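# Swap the odd relay for the matching spare

## Task

Find the one relay among the six in the panel (small clear boxes, each with a colored button on top) whose button color differs from the other five. Remove it and place it in the black parts tray. Then take from the rack the spare relay whose button color matches the other five and press it fully down into the vacated socket; no click will be felt when it seats. The new relay must look like its neighbors: button on the same side as theirs, top at the same height as theirs, and upright. It fails if any other relay is left lifted partway or tilted. It only counts if it stays in place without the robot holding it, and anything the robot touches at the end must not settle by more than about a fingernail's width once released. Nothing may be knocked or placed off the table.

## Robot and tools

Robot: one UR7e-type arm with a Robotiq 2F-85 parallel gripper and one wrist camera, cam_wrist (616x616 fisheye). There is only one arm, so every motion argument describes this single gripper.

Frames. Results report the gripper in the scene frame: origin on the table top under the arm base, +z up, +y to the left when looking along +x; positions in metres, orientation as quaternion wxyz, velocities in m/s and rad/s. Motion commands, however, use the gripper's own axes: +z runs along the fingers away from the wrist, the pads close along y, and a flat block on the wrist sticks out about 9 cm toward +x. end_effector_position is the point midway between closed pads; closed fingertips reach about 19 mm past it (6 mm when open), and closing moves the tips about 13 mm farther out, so keep that clearance above surfaces. The reported hand position may be slightly off, more at long reach, and the arm base can be tilted relative to the table.

Row format (shared by both motion tools): 9 numbers, each in [-1, 1]: dx, dy, dz, rx, ry, rz, position, force_limit, speed. The first six are an offset, not a pose: a displacement and rotation vector in the gripper's axes, measured from the gripper's measured pose at the start of the action (for move, from the pose in the latest result showing one). Scale: 1.0 equals 0.6 m or 180 degrees, so 0.01 is 6 mm. position is absolute: +1 fully open (85 mm), about -0.8 pads touching, -1 closes until blocked. force_limit -1/0/+1 gives roughly 20/128/235 N per pad on a 40 mm object; speed -1/0/+1 gives roughly 20/85/150 mm/s of gap change, and faster closing adds a few newtons of grip. An optional 6 extra numbers (0 to 1) scale each joint's stiffness, base to wrist, and persist until changed.

execute_actions(actions): a list of up to 15 actions; each action is a table of up to 15 rows, one row per 1/30 s step, and the last row is held until 15 steps have passed. Every row in an action is an offset from that action's start pose, not from the previous row. Each step the command is clipped to within 100 mm and 16 degrees of the current pose, so large offsets need several actions. An empty list just returns state and images.

move(target, speed, stop_force, blocking): drives the gripper in a straight line toward one row (same offset convention). speed is in m/s, 0.002 to 0.5 (default 0.25); rotation is capped at twice that in rad/s. Paths run 0.5 to 10 s. It does not avoid obstacles and can overshoot speed near full arm extension. stop_force (9 to 40 N) ends the path when the wrist sensor feels that much extra push against the motion for two steps, then backs off two steps and holds; use it with very low speed for pressing a relay down, do not rely on it while rotating, and omit it when moving away from a contact. blocking=false returns after 0.5 s (not allowed with stop_force); then check with wait(0) and issue no other motion until it ends. The result adds a move: line (done, contact, off_target, moving, held, fault) plus limit notes (paced = clipped, held = blocked steps) and distance to target.

wait(seconds, 0 to 10): lets time run holding the last command. stop(): brakes a running move; fingers keep going. zoom_image(camera="cam_wrist", region=[x0,y0,x1,y1]) in pixels, up to 504x504, for inspecting button colors and seating. read_manual gives only licence text. finished_scene(scene) ends the scene irrevocably and reports success.

Result lines: pose and velocities, joint positions and torques (total drive output, noisy), Hand target (where the controller is heading), wrist force and torque in gripper axes (offset up to about 4 N, noise up to 2.4 N, saturating near 50 N; pressing on something reads as force pointing back into the arm), gripper object_status (0 moving, 1 blocked while opening, 2 blocked while closing = gripping, 3 reached position or pads met) and position_measured in counts (3 open, 78 about 60 mm, 130 about 40 mm, 180 about 20 mm, 230 closed). A pose unreachable line means the clearance check altered the command.

Gripping: send position -1 and confirm object_status 2. Finger settings change only after position changes by at least 0.01; to soften a grip, open first. Parts may occasionally be tugged or loose items nudged.

Hazards: the arm is stiff, so commanding even slightly beyond a firm contact can fault. A joint at its load limit (136 N m for the big joints, 25.4 N m for the wrists) or any outside force of 150 N stops the arm for 10 s. Holding loads heats motors; a MOTOR HOT warning appears at 70 °C and brakes lock at 85 °C. Avoid drops, slams, and hard pushes, do not tug neighboring relays out of their sockets, release the seated spare so it stands on its own, and keep everything on the table.

Each tool is called after "Emit:" by a JSON object that holds its "op" and its "data", one argument or row to a line.

## Session

Emit:
{"op": "execute_actions", "data": {
  "actions": []
}}

Scene clock: 0.00 s.
end_effector_position=(+0.0533, +0.4346, +0.2983) position_measured=3 object_status=3 end_effector_quat_wxyz=(-0.128, -0.580, +0.802, -0.063) end_effector_velocity=(-0.000, -0.000, +0.000) end_effector_angular_velocity=(+0.000, -0.000, +0.000)
Joint positions: [ 0.984 -0.48   1.812 -2.056 -1.872  0.142]
Joint velocities: [ 0.001 -0.001  0.001  0.    -0.     0.   ]
Joint torques (N m, as the arm reports them, + toward a larger angle): no reading
Wrist force (N, on the end effector, along its own x y z axes, offset not removed): no reading
Wrist torque (N m, same axes, about the end effector's origin, offset not removed): no reading
Hand target: +0.053, +0.435, +0.298; -0.128, -0.580, +0.802, -0.063
Joint stiffness scale: [1. 1. 1. 1. 1. 1.]

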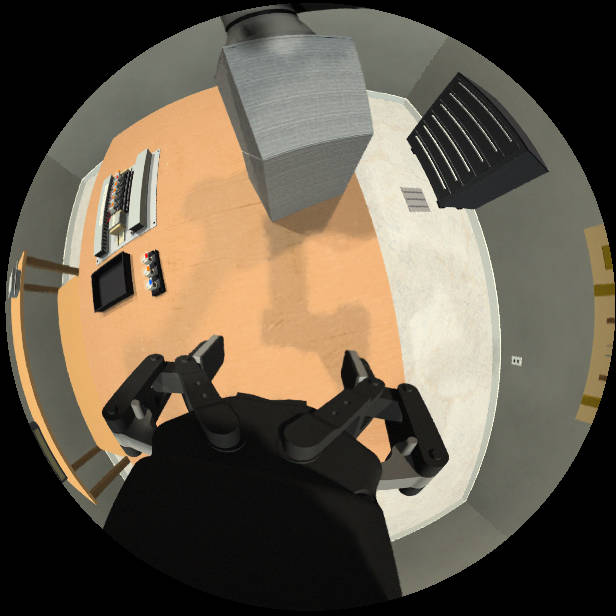

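Emit:
{"op": "move", "data": {
  "target": [0.197,-0.694,0.159,0.0295,-0.0866,-0.1007,1,-0.5,0]
}}

Emit:
{"op": "zoom_image", "data": {
  "camera": "cam_wrist",
  "region": [150,100,450,400]
}}

Scene clock: 13.50 s.
end_effector_position=(+0.1881, +0.3252, +0.2671) position_measured=3 object_status=3 end_effector_quat_wxyz=(-0.088, -0.628, +0.771, -0.046) end_effector_velocity=(-0.001, +0.000, -0.000) end_effector_angular_velocity=(-0.001, +0.001, +0.002)
Joint positions: [ 0.666 -0.671  2.129 -2.383 -2.12  -0.266]
Joint velocities: [ 0.001  0.001  0.     0.     0.001 -0.   ]
Joint torques (N m, as the arm reports them, + toward a larger angle): [ 15.64 -32.36 -15.09  -1.49   0.4    0.48]
Wrist force (N, on the end effector, along its own x y z axes, offset not removed): [-0.4 -0.1 1.3]
Wrist torque (N m, same axes, about the end effector's origin, offset not removed): [-0.08 0.07 -0.01]
Hand target: +0.189, +0.327, +0.268; -0.087, -0.628, +0.772, -0.045
Off the commanded pose: 0.267 m, 16 deg; position and orientation clipped at the last step of the last action.
Joint stiffness scale: [1. 1. 1. 1. 1. 1.]
move: held; limits=paced,held; held on 35 of 63 steps, including the last
pose unreachable: on one or more control steps of this call, first in action 0 (counted from 0), an arm could not follow its commanded pose, so it was not sent that pose on those steps. On the call's last step it was still not sent that pose. It may still have moved: this result reports where it is.
cause: the commanded pose would bring two parts of the arm too close to each other (its gripper and another part of the arm, with joints 5 (wrist 2) and 6 (wrist 3) between them).
camera_calibration (this result's frames):
cam_wrist: T_world_to_cam=[[-0.991267, 0.0761463, 0.10766, 0.10855], [0.0838621, 0.994082, 0.0690516, -0.328593], [-0.101764, 0.0774771, -0.991787, 0.404087], [0, 0, 0, 1]] pos_world=[0.17628, 0.287075, 0.411772]

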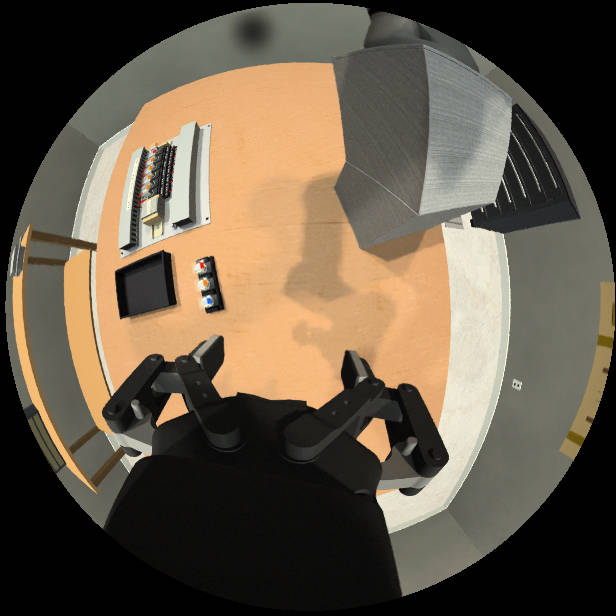

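Region (150, 100, 450, 400) of cam_wrist's 616x616 image, scaled by 1.680, with more detail than that image has.

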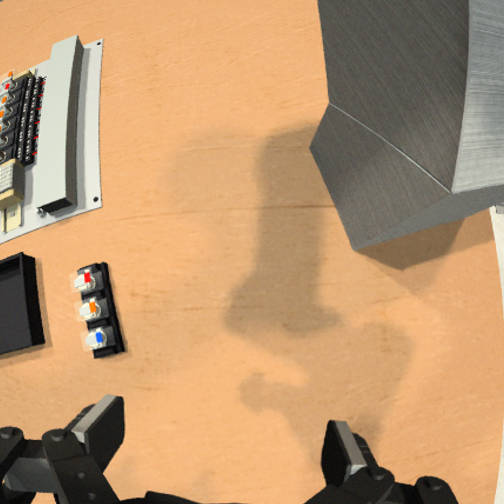

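Emit:
{"op": "move", "data": {
  "target": [0,0,0,-0.089,-0.028,0.931,1,-0.5,0],
  "speed": 0.5
}}

Emit:
{"op": "move", "data": {
  "target": [-0.5,0.42,0.1,0,0,0,1,-0.5,0]
}}

Emit:
{"op": "zoom_image", "data": {
  "camera": "cam_wrist",
  "region": [150,100,450,400]
}}

Scene clock: 24.77 s.
end_effector_position=(+0.1884, +0.3244, +0.2670) position_measured=3 object_status=3 end_effector_quat_wxyz=(-0.001, +0.708, +0.707, -0.001) end_effector_velocity=(+0.000, -0.001, -0.001) end_effector_angular_velocity=(-0.007, +0.001, -0.014)
Joint positions: [ 0.65  -0.708  2.289 -2.743 -2.1    2.538]
Joint velocities: [-0.001  0.001 -0.001  0.007 -0.004  0.017]
Joint torques (N m, as the arm reports them, + toward a larger angle): [ 16.04 -28.3  -10.94  -1.81  -0.27   0.38]
Wrist force (N, on the end effector, along its own x y z axes, offset not removed): [-3.5 1.3 1.6]
Wrist torque (N m, same axes, about the end effector's origin, offset not removed): [0.18 0.55 -0.03]
Hand target: +0.188, +0.325, +0.267; -0.000, +0.707, +0.707, -0.000
Off the commanded pose: 0.001 m, 0 deg.
Joint stiffness scale: [1. 1. 1. 1. 1. 1.]
move: done
camera_calibration (this result's frames):
cam_wrist: T_world_to_cam=[[0.989534, 0.139142, 0.0382459, -0.266114], [0.125107, -0.959306, 0.253141, 0.248963], [0.071912, -0.245707, -0.966673, 0.469504], [0, 0, 0, 1]] pos_world=[0.198419, 0.391219, 0.401012]

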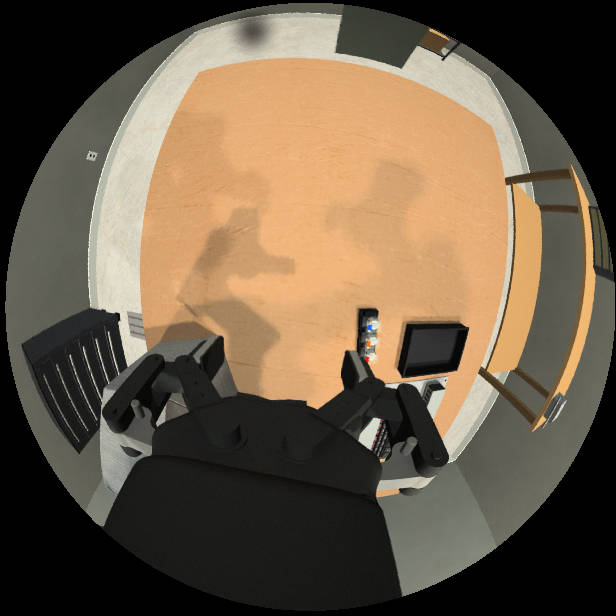

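Scene clock: 26.93 s.
end_effector_position=(+0.4375, +0.0251, +0.2064) position_measured=3 object_status=3 end_effector_quat_wxyz=(-0.002, +0.707, +0.707, -0.001) end_effector_velocity=(-0.001, +0.001, -0.000) end_effector_angular_velocity=(+0.005, +0.003, +0.011)
Joint positions: [-0.203 -1.064  2.362 -3.061 -2.203  1.508]
Joint velocities: [-0.001 -0.     0.001  0.002  0.004 -0.009]
Joint torques (N m, as the arm reports them, + toward a larger angle): [ 18.75 -29.65  -7.48  -1.58   0.21  -0.23]
Wrist force (N, on the end effector, along its own x y z axes, offset not removed): [-3.1 -0.6 -1.0]
Wrist torque (N m, same axes, about the end effector's origin, offset not removed): [-0.08 0.57 0.01]
Hand target: +0.440, +0.024, +0.206; -0.001, +0.708, +0.707, -0.001
Off the commanded pose: 0.003 m, 0 deg.
Joint stiffness scale: [1. 1. 1. 1. 1. 1.]
move: done
camera_calibration (this result's frames):
cam_wrist: T_world_to_cam=[[0.989261, 0.141444, 0.0368143, -0.468281], [0.127652, -0.958827, 0.253686, -0.0551801], [0.071181, -0.246262, -0.966586, 0.319806], [0, 0, 0, 1]] pos_world=[0.447532, 0.0920839, 0.340358]

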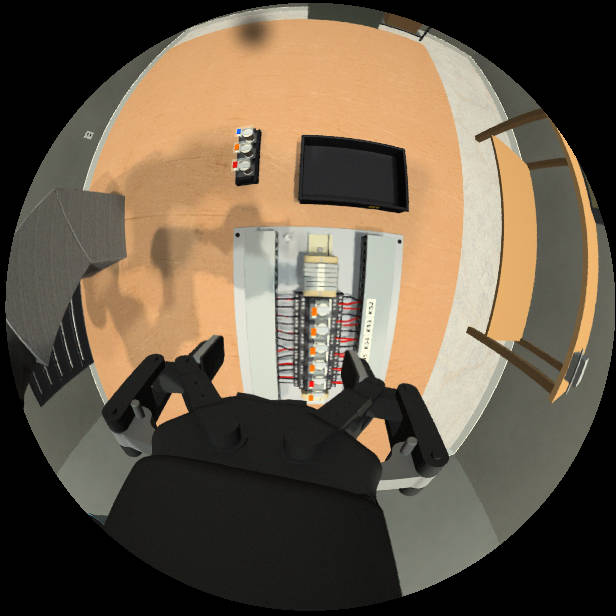

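Region (150, 100, 450, 400) of cam_wrist's 616x616 image, scaled by 1.680, with more detail than that image has.

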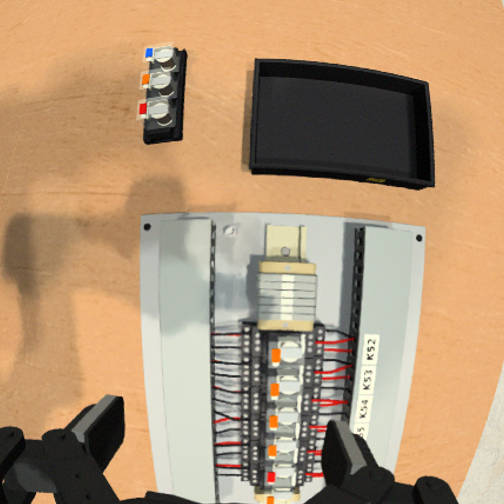

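Emit:
{"op": "move", "data": {
  "target": [-0.187,0.092,0.1,0,0,-0.034,0.3,-0.5,0]
}}

Emit:
{"op": "zoom_image", "data": {
  "camera": "cam_wrist",
  "region": [210,200,380,400]
}}

Scene clock: 33.83 s.
end_effector_position=(+0.4902, -0.0855, +0.1466) position_measured=91 object_status=3 end_effector_quat_wxyz=(-0.003, +0.667, +0.745, -0.002) end_effector_velocity=(+0.000, +0.001, -0.000) end_effector_angular_velocity=(+0.004, -0.001, +0.008)
Joint positions: [-0.468 -1.053  2.25  -3.13  -2.13   1.093]
Joint velocities: [-0.001  0.001  0.    -0.001  0.004 -0.009]
Joint torques (N m, as the arm reports them, + toward a larger angle): [ 20.87 -34.74  -6.51  -2.61   0.34  -0.14]
Wrist force (N, on the end effector, along its own x y z axes, offset not removed): [-0.7 0.4 0.0]
Wrist torque (N m, same axes, about the end effector's origin, offset not removed): [0.22 0.16 0.10]
Hand target: +0.493, -0.087, +0.146; -0.002, +0.668, +0.744, -0.001
Off the commanded pose: 0.003 m, 0 deg.
Joint stiffness scale: [1. 1. 1. 1. 1. 1.]
move: done
camera_calibration (this result's frames):
cam_wrist: T_world_to_cam=[[0.968049, 0.248405, 0.0343075, -0.482669], [0.232125, -0.939432, 0.25216, -0.202133], [0.0948674, -0.23614, -0.967077, 0.220381], [0, 0, 0, 1]] pos_world=[0.49326, -0.0179524, 0.280654]

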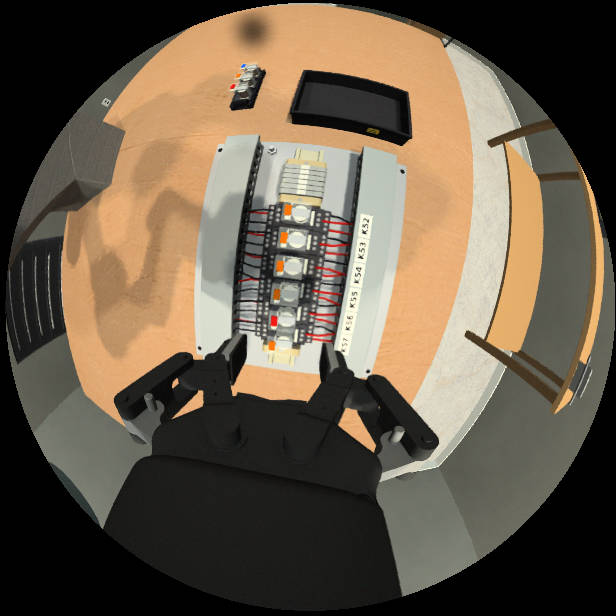

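Region (210, 200, 380, 400) of cam_wrist's 616x616 image, scaled by 2.520, with more detail than that image has; it fills the left 428 columns of this view, and the rest is white.

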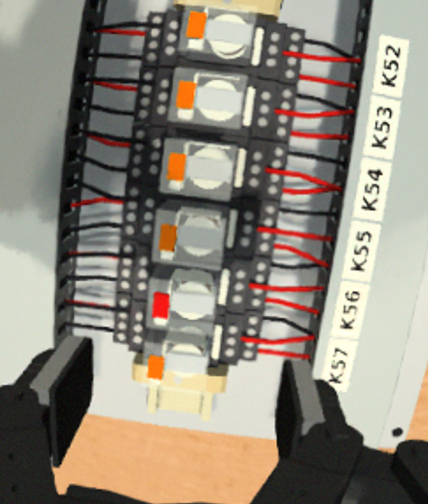

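Emit:
{"op": "move", "data": {
  "target": [-0.012,0.004,0.1,0,0,0,0.05,-0.5,0],
  "speed": 0.1
}}

Emit:
{"op": "zoom_image", "data": {
  "camera": "cam_wrist",
  "region": [210,250,360,400]
}}

Scene clock: 39.50 s.
end_effector_position=(+0.4904, -0.0903, +0.0871) position_measured=123 object_status=3 end_effector_quat_wxyz=(-0.005, +0.666, +0.746, -0.003) end_effector_velocity=(+0.002, -0.000, +0.001) end_effector_angular_velocity=(+0.000, -0.007, +0.000)
Joint positions: [-0.544 -0.907  2.208 -3.272 -2.102  1.009]
Joint velocities: [ 0.001 -0.    -0.001 -0.005  0.003 -0.003]
Joint torques (N m, as the arm reports them, + toward a larger angle): [ 22.34 -37.27  -3.7   -2.64   0.48  -0.27]
Wrist force (N, on the end effector, along its own x y z axes, offset not removed): [-0.9 0.4 -0.4]
Wrist torque (N m, same axes, about the end effector's origin, offset not removed): [0.14 0.00 -0.07]
Hand target: +0.493, -0.092, +0.087; -0.003, +0.667, +0.745, -0.002
Off the commanded pose: 0.003 m, 0 deg.
Joint stiffness scale: [1. 1. 1. 1. 1. 1.]
move: done
camera_calibration (this result's frames):
cam_wrist: T_world_to_cam=[[0.967273, 0.251795, 0.0313483, -0.478751], [0.236333, -0.938989, 0.249894, -0.19353], [0.0923576, -0.234307, -0.967766, 0.163137], [0, 0, 0, 1]] pos_world=[0.493753, -0.022951, 0.221248]

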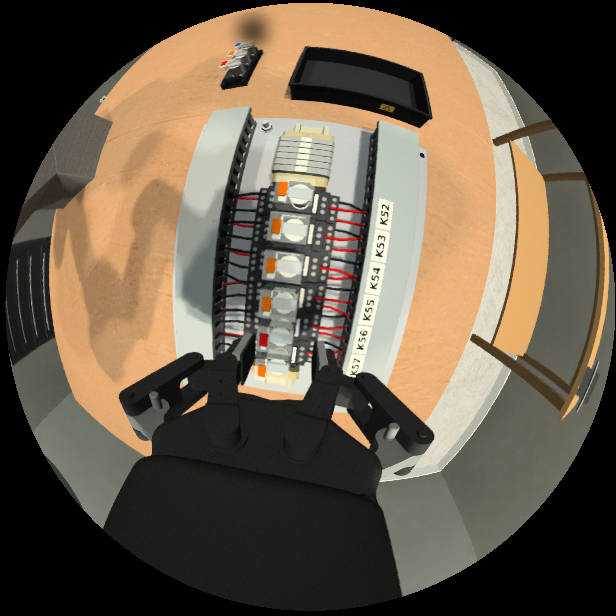

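Region (210, 250, 360, 400) of cam_wrist's 616x616 image, scaled by 3.360, with more detail than that image has.

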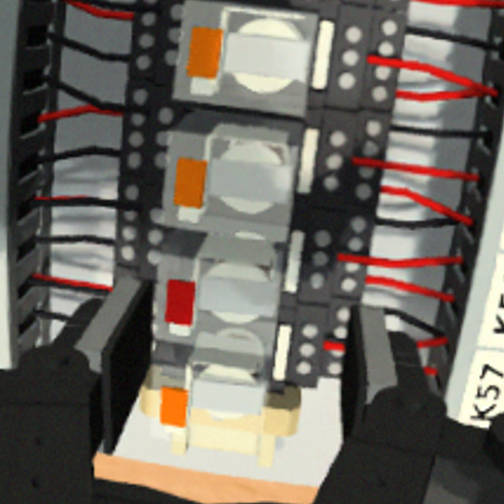

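Emit:
{"op": "move", "data": {
  "target": [0.005,-0.008,0.005,-0.005,0,0,0.05,-0.5,0],
  "speed": 0.03
}}

Emit:
{"op": "zoom_image", "data": {
  "camera": "cam_wrist",
  "region": [210,250,360,400]
}}

Scene clock: 45.70 s.
end_effector_position=(+0.4882, -0.0884, +0.0853) position_measured=123 object_status=3 end_effector_quat_wxyz=(+0.002, +0.666, +0.746, +0.004) end_effector_velocity=(+0.002, -0.001, +0.001) end_effector_angular_velocity=(-0.002, -0.015, -0.003)
Joint positions: [-0.549 -0.895  2.223 -3.321 -2.091  0.994]
Joint velocities: [-0.002  0.002  0.003 -0.024  0.006 -0.007]
Joint torques (N m, as the arm reports them, + toward a larger angle): [ 20.62 -36.59   3.64  -2.59   0.38   0.07]
Wrist force (N, on the end effector, along its own x y z axes, offset not removed): [-2.5 1.9 3.3]
Wrist torque (N m, same axes, about the end effector's origin, offset not removed): [0.46 0.44 0.07]
Hand target: +0.485, -0.088, +0.084; +0.001, +0.666, +0.746, +0.003
Off the commanded pose: 0.003 m, 0 deg.
Joint stiffness scale: [1. 1. 1. 1. 1. 1.]
move: done
camera_calibration (this result's frames):
cam_wrist: T_world_to_cam=[[0.966678, 0.251132, 0.0496694, -0.478349], [0.230898, -0.939116, 0.254455, -0.188567], [0.110547, -0.234508, -0.965808, 0.152975], [0, 0, 0, 1]] pos_world=[0.489038, -0.0210831, 0.219486]

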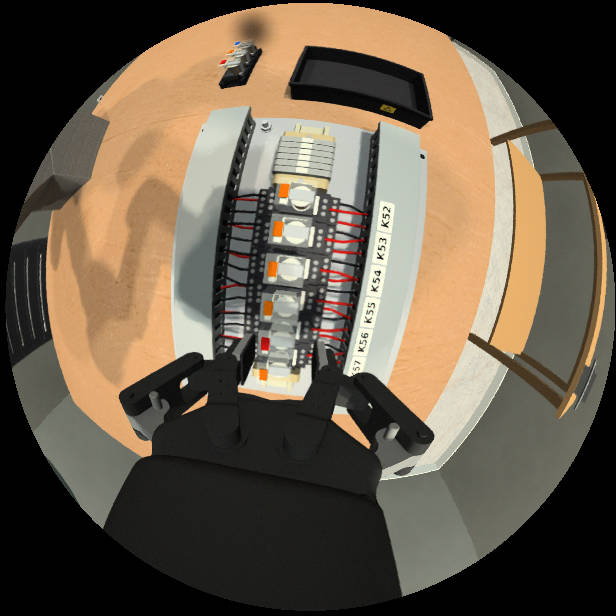

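Region (210, 250, 360, 400) of cam_wrist's 616x616 image, scaled by 3.360, with more detail than that image has.

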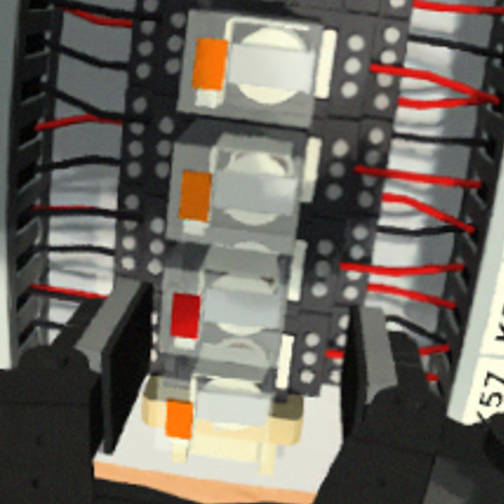

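Friction deadband; overshoot commands.

Emit:
{"op": "move", "data": {
  "target": [0.003,-0.014,0.008,0.001,0,0,0.05,-0.5,0],
  "speed": 0.02
}}

Emit:
{"op": "zoom_image", "data": {
  "camera": "cam_wrist",
  "region": [210,250,360,400]
}}

Scene clock: 49.57 s.
end_effector_position=(+0.4829, -0.0883, +0.0816) position_measured=123 object_status=3 end_effector_quat_wxyz=(+0.004, +0.666, +0.746, +0.003) end_effector_velocity=(+0.002, -0.001, +0.001) end_effector_angular_velocity=(-0.002, -0.009, -0.002)
Joint positions: [-0.557 -0.884  2.234 -3.35  -2.09   0.986]
Joint velocities: [-0.    -0.     0.    -0.01   0.002 -0.003]
Joint torques (N m, as the arm reports them, + toward a larger angle): [ 21.31 -36.22   4.56  -3.     0.48  -0.05]
Wrist force (N, on the end effector, along its own x y z axes, offset not removed): [-0.1 -1.5 -0.6]
Wrist torque (N m, same axes, about the end effector's origin, offset not removed): [-0.15 0.08 0.01]
Hand target: +0.480, -0.088, +0.080; +0.001, +0.666, +0.746, +0.002
Off the commanded pose: 0.003 m, 0 deg.
Joint stiffness scale: [1. 1. 1. 1. 1. 1.]
move: done
camera_calibration (this result's frames):
cam_wrist: T_world_to_cam=[[0.966835, 0.250353, 0.0505364, -0.473286], [0.229631, -0.938706, 0.257099, -0.185829], [0.111804, -0.236968, -0.965063, 0.149166], [0, 0, 0, 1]] pos_world=[0.483584, -0.0206027, 0.215649]

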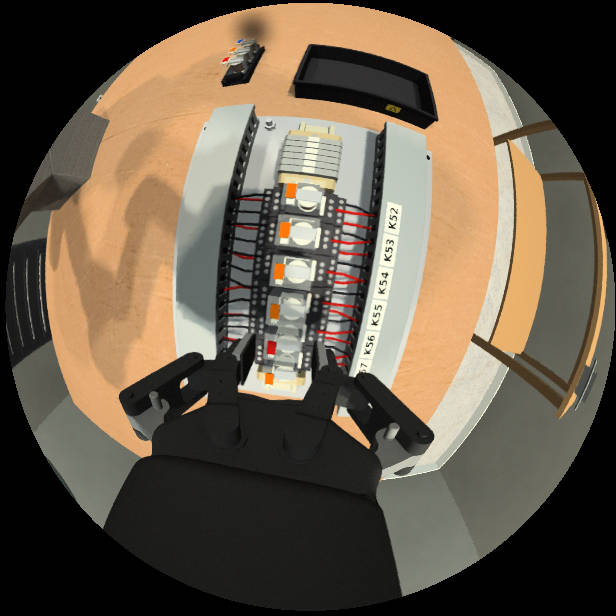

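Region (210, 250, 360, 400) of cam_wrist's 616x616 image, scaled by 3.360, with more detail than that image has.

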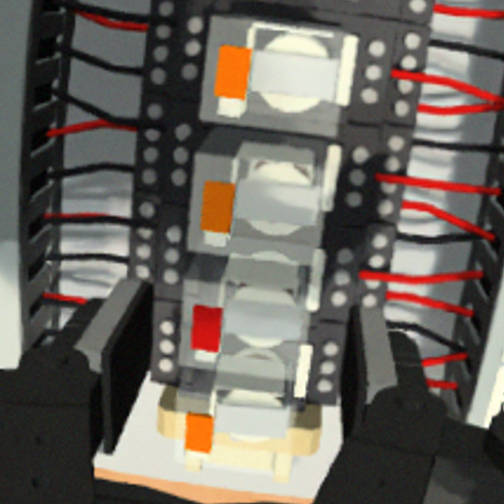

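Good. Descend.

Emit:
{"op": "move", "data": {
  "target": [0,-0.002,0.03,0.002,0,0,0.05,-0.5,0],
  "speed": 0.03
}}

Emit:
{"op": "zoom_image", "data": {
  "camera": "cam_wrist",
  "region": [210,250,360,400]
}}

Scene clock: 53.53 s.
end_effector_position=(+0.4797, -0.0863, +0.0646) position_measured=123 object_status=3 end_effector_quat_wxyz=(+0.000, +0.665, +0.747, +0.001) end_effector_velocity=(+0.002, -0.000, +0.000) end_effector_angular_velocity=(-0.001, -0.007, +0.001)
Joint positions: [-0.573 -0.841  2.22  -3.379 -2.086  0.97 ]
Joint velocities: [ 0.001  0.001 -0.002 -0.006  0.002 -0.004]
Joint torques (N m, as the arm reports them, + toward a larger angle): [ 21.48 -36.64  -2.18  -2.64   0.39  -0.05]
Wrist force (N, on the end effector, along its own x y z axes, offset not removed): [-1.0 1.0 -0.7]
Wrist torque (N m, same axes, about the end effector's origin, offset not removed): [0.04 0.24 0.09]
Hand target: +0.482, -0.088, +0.064; +0.002, +0.666, +0.746, +0.001
Off the commanded pose: 0.003 m, 0 deg.
Joint stiffness scale: [1. 1. 1. 1. 1. 1.]
move: done
camera_calibration (this result's frames):
cam_wrist: T_world_to_cam=[[0.966317, 0.253904, 0.0419944, -0.468727], [0.235448, -0.938096, 0.254048, -0.181416], [0.103899, -0.235604, -0.966279, 0.137534], [0, 0, 0, 1]] pos_world=[0.481364, -0.0187699, 0.198669]

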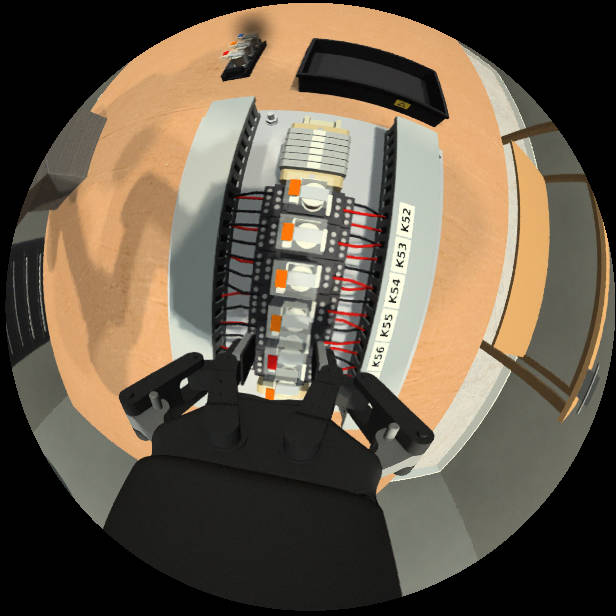

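Region (210, 250, 360, 400) of cam_wrist's 616x616 image, scaled by 3.360, with more detail than that image has.

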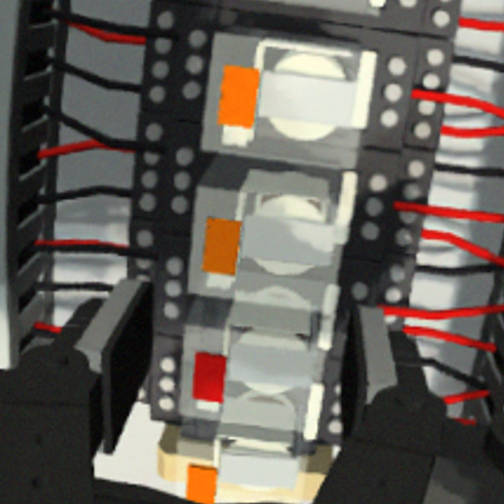

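Emit:
{"op": "move", "data": {
  "target": [-0.005,0.006,0.005,0,0,0,0.05,-0.5,0],
  "speed": 0.02
}}

Emit:
{"op": "execute_actions", "data": {
  "actions": [
    [[0,0,0,0,0,0,-1,-0.5,-0.6]],
    [[0,0,0,0,0,0,-1,-0.5,-0.6]]
  ]
}}

Emit:
{"op": "zoom_image", "data": {
  "camera": "cam_wrist",
  "region": [210,250,360,400]
}}

Scene clock: 59.13 s.
end_effector_position=(+0.4822, -0.0872, +0.0630) position_measured=123 object_status=3 end_effector_quat_wxyz=(-0.000, +0.664, +0.748, +0.001) end_effector_velocity=(+0.000, -0.000, -0.001) end_effector_angular_velocity=(+0.001, +0.002, +0.002)
Joint positions: [-0.575 -0.838  2.212 -3.373 -2.085  0.966]
Joint velocities: [-0.001  0.001 -0.003  0.003  0.001 -0.002]
Joint torques (N m, as the arm reports them, + toward a larger angle): [ 21.08 -36.49  -1.93  -1.93   0.41  -0.16]
Wrist force (N, on the end effector, along its own x y z axes, offset not removed): [-2.4 0.6 1.2]
Wrist torque (N m, same axes, about the end effector's origin, offset not removed): [0.01 0.37 0.01]
Hand target: +0.484, -0.089, +0.062; +0.000, +0.665, +0.747, +0.001
Off the commanded pose: 0.003 m, 0 deg.
Joint stiffness scale: [1. 1. 1. 1. 1. 1.]
move: done
camera_calibration (this result's frames):
cam_wrist: T_world_to_cam=[[0.965685, 0.256353, 0.0416697, -0.470225], [0.237973, -0.937635, 0.253396, -0.18359], [0.10403, -0.234785, -0.966465, 0.135508], [0, 0, 0, 1]] pos_world=[0.483682, -0.0197819, 0.197079]

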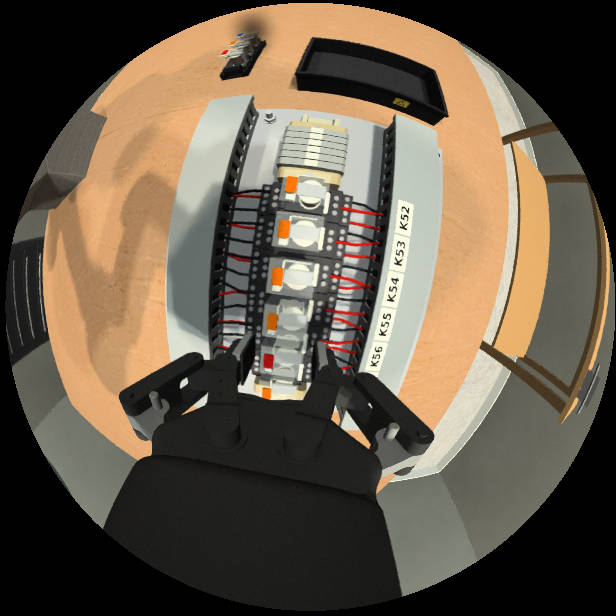

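Scene clock: 60.13 s.
end_effector_position=(+0.4822, -0.0873, +0.0631) position_measured=164 object_status=2 end_effector_quat_wxyz=(-0.000, +0.664, +0.748, +0.001) end_effector_velocity=(-0.000, -0.000, -0.001) end_effector_angular_velocity=(-0.001, +0.002, -0.000)
Joint positions: [-0.575 -0.839  2.212 -3.372 -2.085  0.966]
Joint velocities: [-0.001  0.001 -0.     0.    -0.001  0.   ]
Joint torques (N m, as the arm reports them, + toward a larger angle): [ 24.41 -37.71   1.21  -2.34  -0.02   0.12]
Wrist force (N, on the end effector, along its own x y z axes, offset not removed): [2.2 -3.0 -7.9]
Wrist torque (N m, same axes, about the end effector's origin, offset not removed): [0.50 -0.14 0.29]
Hand target: +0.482, -0.087, +0.063; -0.000, +0.664, +0.748, +0.001
Off the commanded pose: 0.000 m, 0 deg.
Joint stiffness scale: [1. 1. 1. 1. 1. 1.]
camera_calibration (this result's frames):
cam_wrist: T_world_to_cam=[[0.965656, 0.25645, 0.0417289, -0.470253], [0.238047, -0.937601, 0.253454, -0.183739], [0.104123, -0.234816, -0.966447, 0.135582], [0, 0, 0, 1]] pos_world=[0.483724, -0.0198404, 0.197225]

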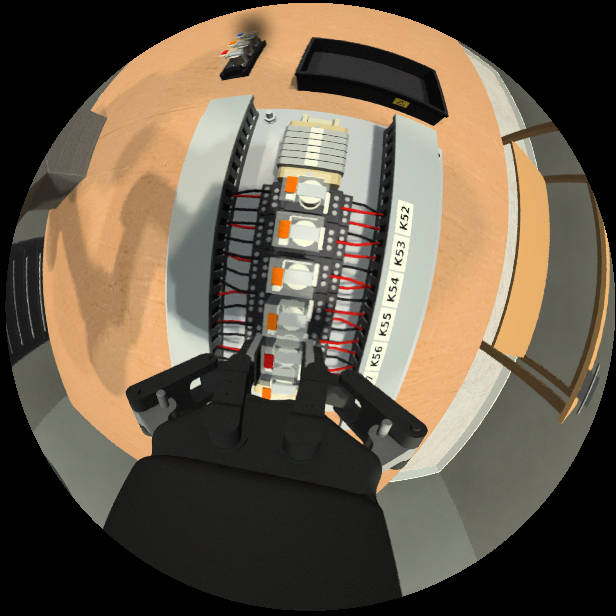

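Region (210, 250, 360, 400) of cam_wrist's 616x616 image, scaled by 3.360, with more detail than that image has.

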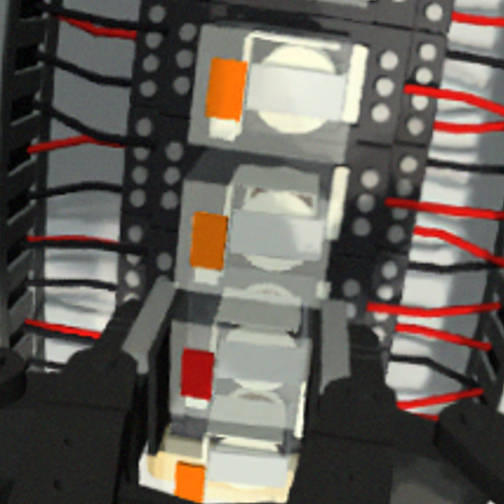

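Emit:
{"op": "move", "data": {
  "target": [0.002,-0.002,-0.03,0,0,0,-1,-0.5,-0.6],
  "speed": 0.02
}}

Emit:
{"op": "zoom_image", "data": {
  "camera": "cam_wrist",
  "region": [210,250,360,400]
}}

Scene clock: 64.40 s.
end_effector_position=(+0.4787, -0.0863, +0.0751) position_measured=164 object_status=2 end_effector_quat_wxyz=(-0.005, +0.665, +0.747, -0.001) end_effector_velocity=(+0.001, -0.001, +0.000) end_effector_angular_velocity=(-0.004, +0.001, -0.003)
Joint positions: [-0.562 -0.873  2.229 -3.337 -2.092  0.987]
Joint velocities: [ 0.    -0.001 -0.002  0.003 -0.004  0.003]
Joint torques (N m, as the arm reports them, + toward a larger angle): [ 30.86 -46.84   4.69  -3.33  -0.83   0.21]
Wrist force (N, on the end effector, along its own x y z axes, offset not removed): [3.7 4.7 21.2]
Wrist torque (N m, same axes, about the end effector's origin, offset not removed): [0.34 -0.46 0.18]
Hand target: +0.481, -0.086, +0.081; -0.000, +0.664, +0.748, +0.001
Off the commanded pose: 0.006 m, 1 deg.
Joint stiffness scale: [1. 1. 1. 1. 1. 1.]
move: off_target
camera_calibration (this result's frames):
cam_wrist: T_world_to_cam=[[0.966563, 0.254243, 0.0334157, -0.467568], [0.238423, -0.938996, 0.247871, -0.184903], [0.0943968, -0.231616, -0.968217, 0.152842], [0, 0, 0, 1]] pos_world=[0.481591, -0.0193468, 0.209441]

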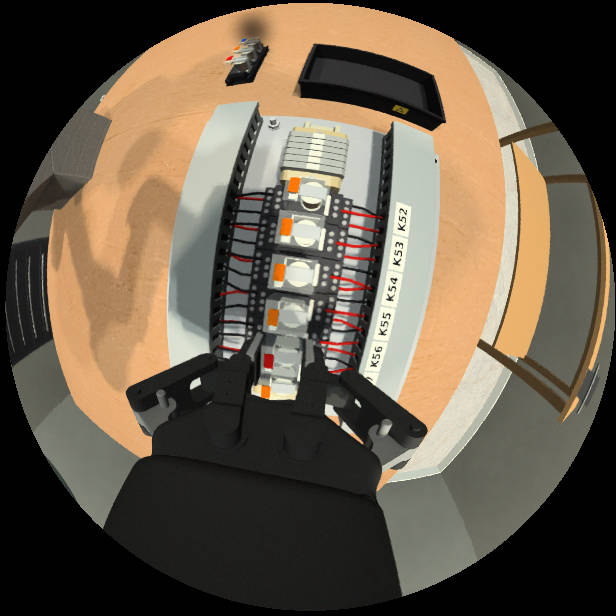

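Region (210, 250, 360, 400) of cam_wrist's 616x616 image, scaled by 3.360, with more detail than that image has.

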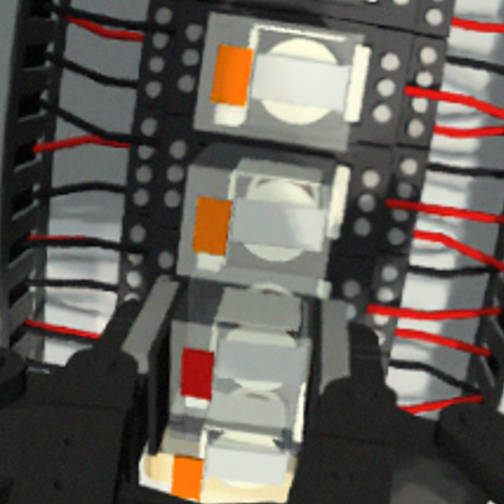

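Emit:
{"op": "move", "data": {
  "target": [0,0.003,0.008,-0.02,0,0,-1,-0.5,-0.6],
  "speed": 0.03
}}

Emit:
{"op": "move", "data": {
  "target": [0,0,-0.009,0.035,0,0,-1,-0.5,-0.6],
  "speed": 0.05
}}

Emit:
{"op": "zoom_image", "data": {
  "camera": "cam_wrist",
  "region": [210,250,360,400]
}}

Scene clock: 71.03 s.
end_effector_position=(+0.4788, -0.0869, +0.0664) position_measured=164 object_status=2 end_effector_quat_wxyz=(+0.012, +0.665, +0.746, +0.019) end_effector_velocity=(+0.001, +0.001, -0.001) end_effector_angular_velocity=(+0.003, -0.019, +0.002)
Joint positions: [-0.589 -0.839  2.248 -3.452 -2.05   0.938]
Joint velocities: [-0.005  0.008  0.006 -0.034  0.014 -0.014]
Joint torques (N m, as the arm reports them, + toward a larger angle): [ 27.93 -42.8    5.5   -4.43   1.13  -0.11]
Wrist force (N, on the end effector, along its own x y z axes, offset not removed): [-2.7 -1.4 21.4]
Wrist torque (N m, same axes, about the end effector's origin, offset not removed): [0.25 0.01 -0.09]
Hand target: +0.480, -0.086, +0.070; +0.016, +0.665, +0.747, +0.022
Off the commanded pose: 0.004 m, 1 deg.
Joint stiffness scale: [1. 1. 1. 1. 1. 1.]
move: off_target
camera_calibration (this result's frames):
cam_wrist: T_world_to_cam=[[0.964037, 0.25178, 0.0850895, -0.469666], [0.223457, -0.941211, 0.253355, -0.176685], [0.143877, -0.22523, -0.963624, 0.120772], [0, 0, 0, 1]] pos_world=[0.47488, -0.0208442, 0.201106]

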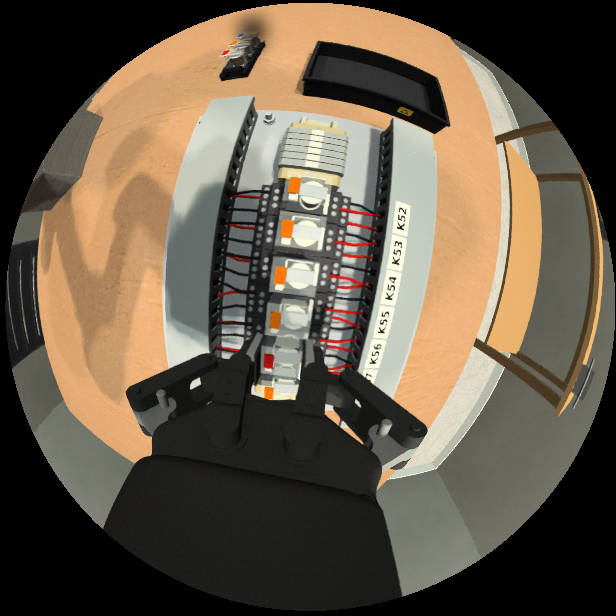

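Scene clock: 72.43 s.
end_effector_position=(+0.4731, -0.0859, +0.0666) position_measured=164 object_status=2 end_effector_quat_wxyz=(-0.030, +0.665, +0.746, -0.024) end_effector_velocity=(-0.003, -0.001, -0.002) end_effector_angular_velocity=(-0.001, +0.024, -0.003)
Joint positions: [-0.56  -0.867  2.196 -3.237 -2.122  1.028]
Joint velocities: [-0.001 -0.001 -0.007  0.033 -0.01   0.016]
Joint torques (N m, as the arm reports them, + toward a larger angle): [ 31.4  -46.36  -2.34  -2.2   -1.08   0.1 ]
Wrist force (N, on the end effector, along its own x y z axes, offset not removed): [-1.7 5.1 20.4]
Wrist torque (N m, same axes, about the end effector's origin, offset not removed): [-0.10 0.18 0.38]
Hand target: +0.479, -0.087, +0.072; -0.025, +0.665, +0.746, -0.022
Off the commanded pose: 0.008 m, 1 deg.
Joint stiffness scale: [1. 1. 1. 1. 1. 1.]
move: off_target
camera_calibration (this result's frames):
cam_wrist: T_world_to_cam=[[0.967186, 0.251962, -0.0326507, -0.458143], [0.252549, -0.939391, 0.231869, -0.186679], [0.0277503, -0.232506, -0.972199, 0.176887], [0, 0, 0, 1]] pos_world=[0.485347, -0.0188023, 0.200295]

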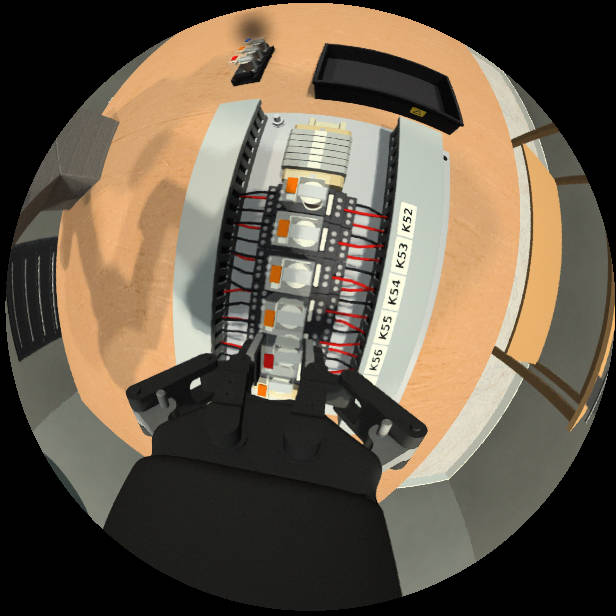

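Region (210, 250, 360, 400) of cam_wrist's 616x616 image, scaled by 3.360, with more detail than that image has.

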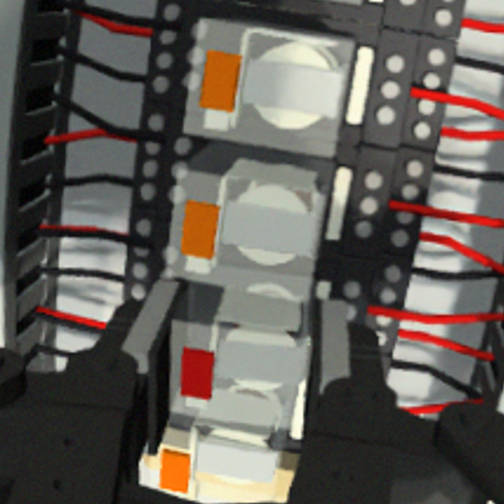

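Rocking is walking it out. Continue.

Emit:
{"op": "move", "data": {
  "target": [0,0,-0.009,-0.05,0,0,-1,-0.5,-0.6],
  "speed": 0.07
}}

Emit:
{"op": "move", "data": {
  "target": [0,0.012,-0.01,0.043,0,0,-1,-0.5,-0.6],
  "speed": 0.07
}}

Emit:
{"op": "move", "data": {
  "target": [0,0,-0.009,-0.05,0,0,-1,-0.5,-0.6],
  "speed": 0.07
}}

Emit:
{"op": "zoom_image", "data": {
  "camera": "cam_wrist",
  "region": [210,250,360,400]
}}

Scene clock: 77.77 s.
end_effector_position=(+0.4717, -0.0860, +0.0678) position_measured=164 object_status=2 end_effector_quat_wxyz=(+0.018, +0.666, +0.745, +0.031) end_effector_velocity=(+0.002, +0.000, +0.001) end_effector_angular_velocity=(+0.000, -0.015, +0.002)
Joint positions: [-0.605 -0.837  2.282 -3.513 -2.02   0.916]
Joint velocities: [-0.001  0.003  0.003 -0.021  0.009 -0.01 ]
Joint torques (N m, as the arm reports them, + toward a larger angle): [ 26.94 -43.32   5.94  -4.84   1.11  -0.11]
Wrist force (N, on the end effector, along its own x y z axes, offset not removed): [-5.0 -0.8 20.9]
Wrist torque (N m, same axes, about the end effector's origin, offset not removed): [0.49 0.69 0.12]
Hand target: +0.474, -0.086, +0.072; +0.022, +0.666, +0.745, +0.034
Off the commanded pose: 0.004 m, 1 deg.
Joint stiffness scale: [1. 1. 1. 1. 1. 1.]
move: off_target
camera_calibration (this result's frames):
cam_wrist: T_world_to_cam=[[0.96206, 0.24856, 0.112507, -0.464393], [0.214956, -0.944477, 0.248508, -0.17054], [0.16803, -0.214896, -0.962074, 0.112824], [0, 0, 0, 1]] pos_world=[0.464475, -0.0213963, 0.203173]

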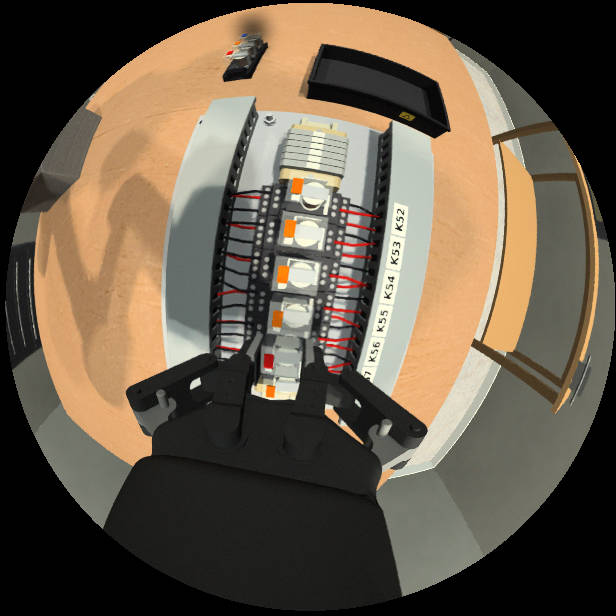

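Scene clock: 79.10 s.
end_effector_position=(+0.4762, -0.0848, +0.0740) position_measured=164 object_status=2 end_effector_quat_wxyz=(-0.028, +0.665, +0.746, -0.019) end_effector_velocity=(-0.006, +0.003, -0.002) end_effector_angular_velocity=(+0.004, +0.026, +0.003)
Joint positions: [-0.552 -0.885  2.201 -3.229 -2.117  1.032]
Joint velocities: [ 0.001  0.    -0.001  0.03  -0.007  0.013]
Joint torques (N m, as the arm reports them, + toward a larger angle): [ 25.67 -37.85  -3.49  -2.02  -0.35   0.57]
Wrist force (N, on the end effector, along its own x y z axes, offset not removed): [-0.6 0.5 1.9]
Wrist torque (N m, same axes, about the end effector's origin, offset not removed): [0.09 0.09 0.09]
Hand target: +0.478, -0.085, +0.074; -0.027, +0.666, +0.746, -0.019
Off the commanded pose: 0.002 m, 0 deg.
Joint stiffness scale: [1. 1. 1. 1. 1. 1.]
move: done
camera_calibration (this result's frames):
cam_wrist: T_world_to_cam=[[0.967464, 0.252068, -0.0218097, -0.462044], [0.250229, -0.940525, 0.229778, -0.186999], [0.0374072, -0.22776, -0.972999, 0.180104], [0, 0, 0, 1]] pos_world=[0.487067, -0.0183904, 0.208132]

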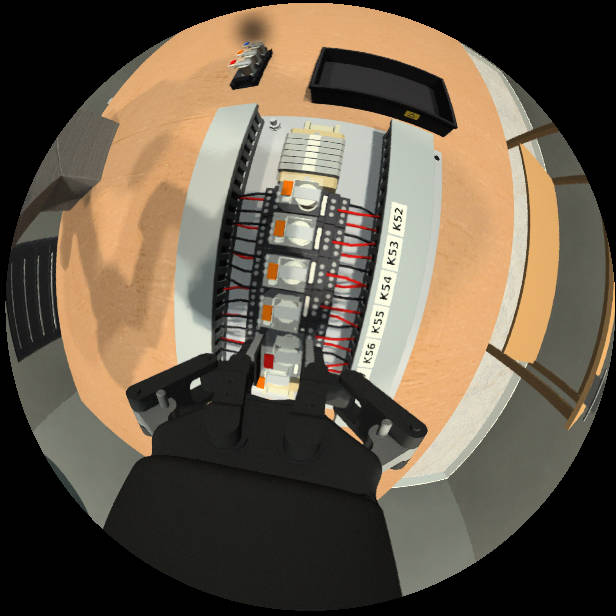

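Scene clock: 80.70 s.
end_effector_position=(+0.4800, -0.0890, +0.0801) position_measured=164 object_status=2 end_effector_quat_wxyz=(+0.028, +0.668, +0.743, +0.038) end_effector_velocity=(+0.002, -0.000, +0.001) end_effector_angular_velocity=(-0.000, -0.008, +0.000)
Joint positions: [-0.594 -0.865  2.286 -3.51  -2.015  0.921]
Joint velocities: [ 0.     0.    -0.    -0.008  0.004 -0.004]
Joint torques (N m, as the arm reports them, + toward a larger angle): [ 23.36 -33.99   6.89  -2.49   1.66  -0.28]
Wrist force (N, on the end effector, along its own x y z axes, offset not removed): [-5.8 2.0 1.4]
Wrist torque (N m, same axes, about the end effector's origin, offset not removed): [0.50 0.12 0.15]
Hand target: +0.477, -0.085, +0.079; +0.024, +0.665, +0.745, +0.040
Off the commanded pose: 0.005 m, 1 deg.
Joint stiffness scale: [1. 1. 1. 1. 1. 1.]
move: off_target
camera_calibration (this result's frames):
cam_wrist: T_world_to_cam=[[0.960351, 0.243447, 0.135867, -0.474579], [0.203301, -0.944991, 0.256243, -0.173264], [0.190774, -0.218461, -0.957016, 0.110889], [0, 0, 0, 1]] pos_world=[0.469832, -0.0239731, 0.215]

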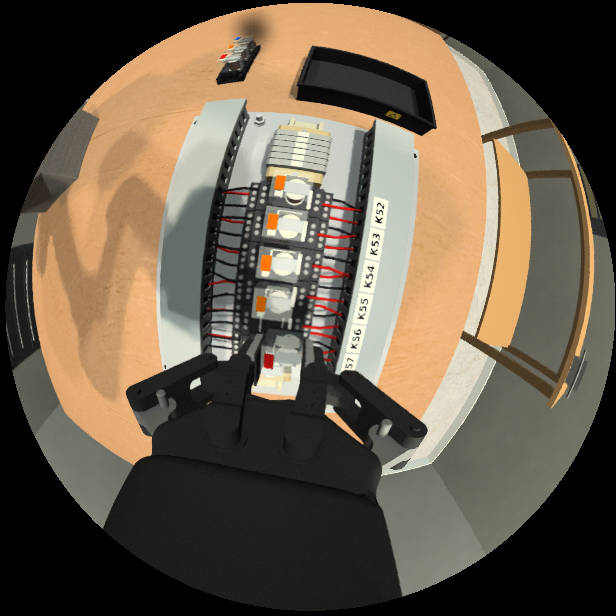

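Region (210, 250, 360, 400) of cam_wrist's 616x616 image, scaled by 3.360, with more detail than that image has.

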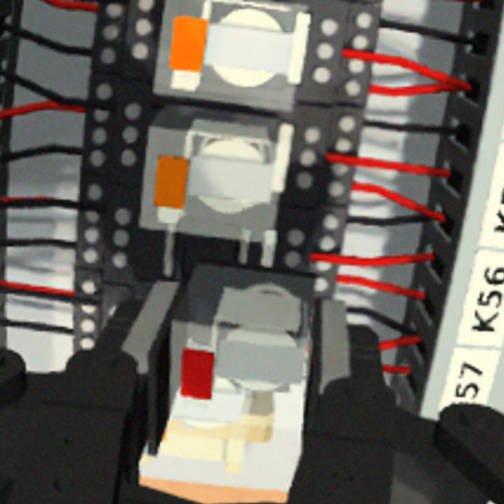

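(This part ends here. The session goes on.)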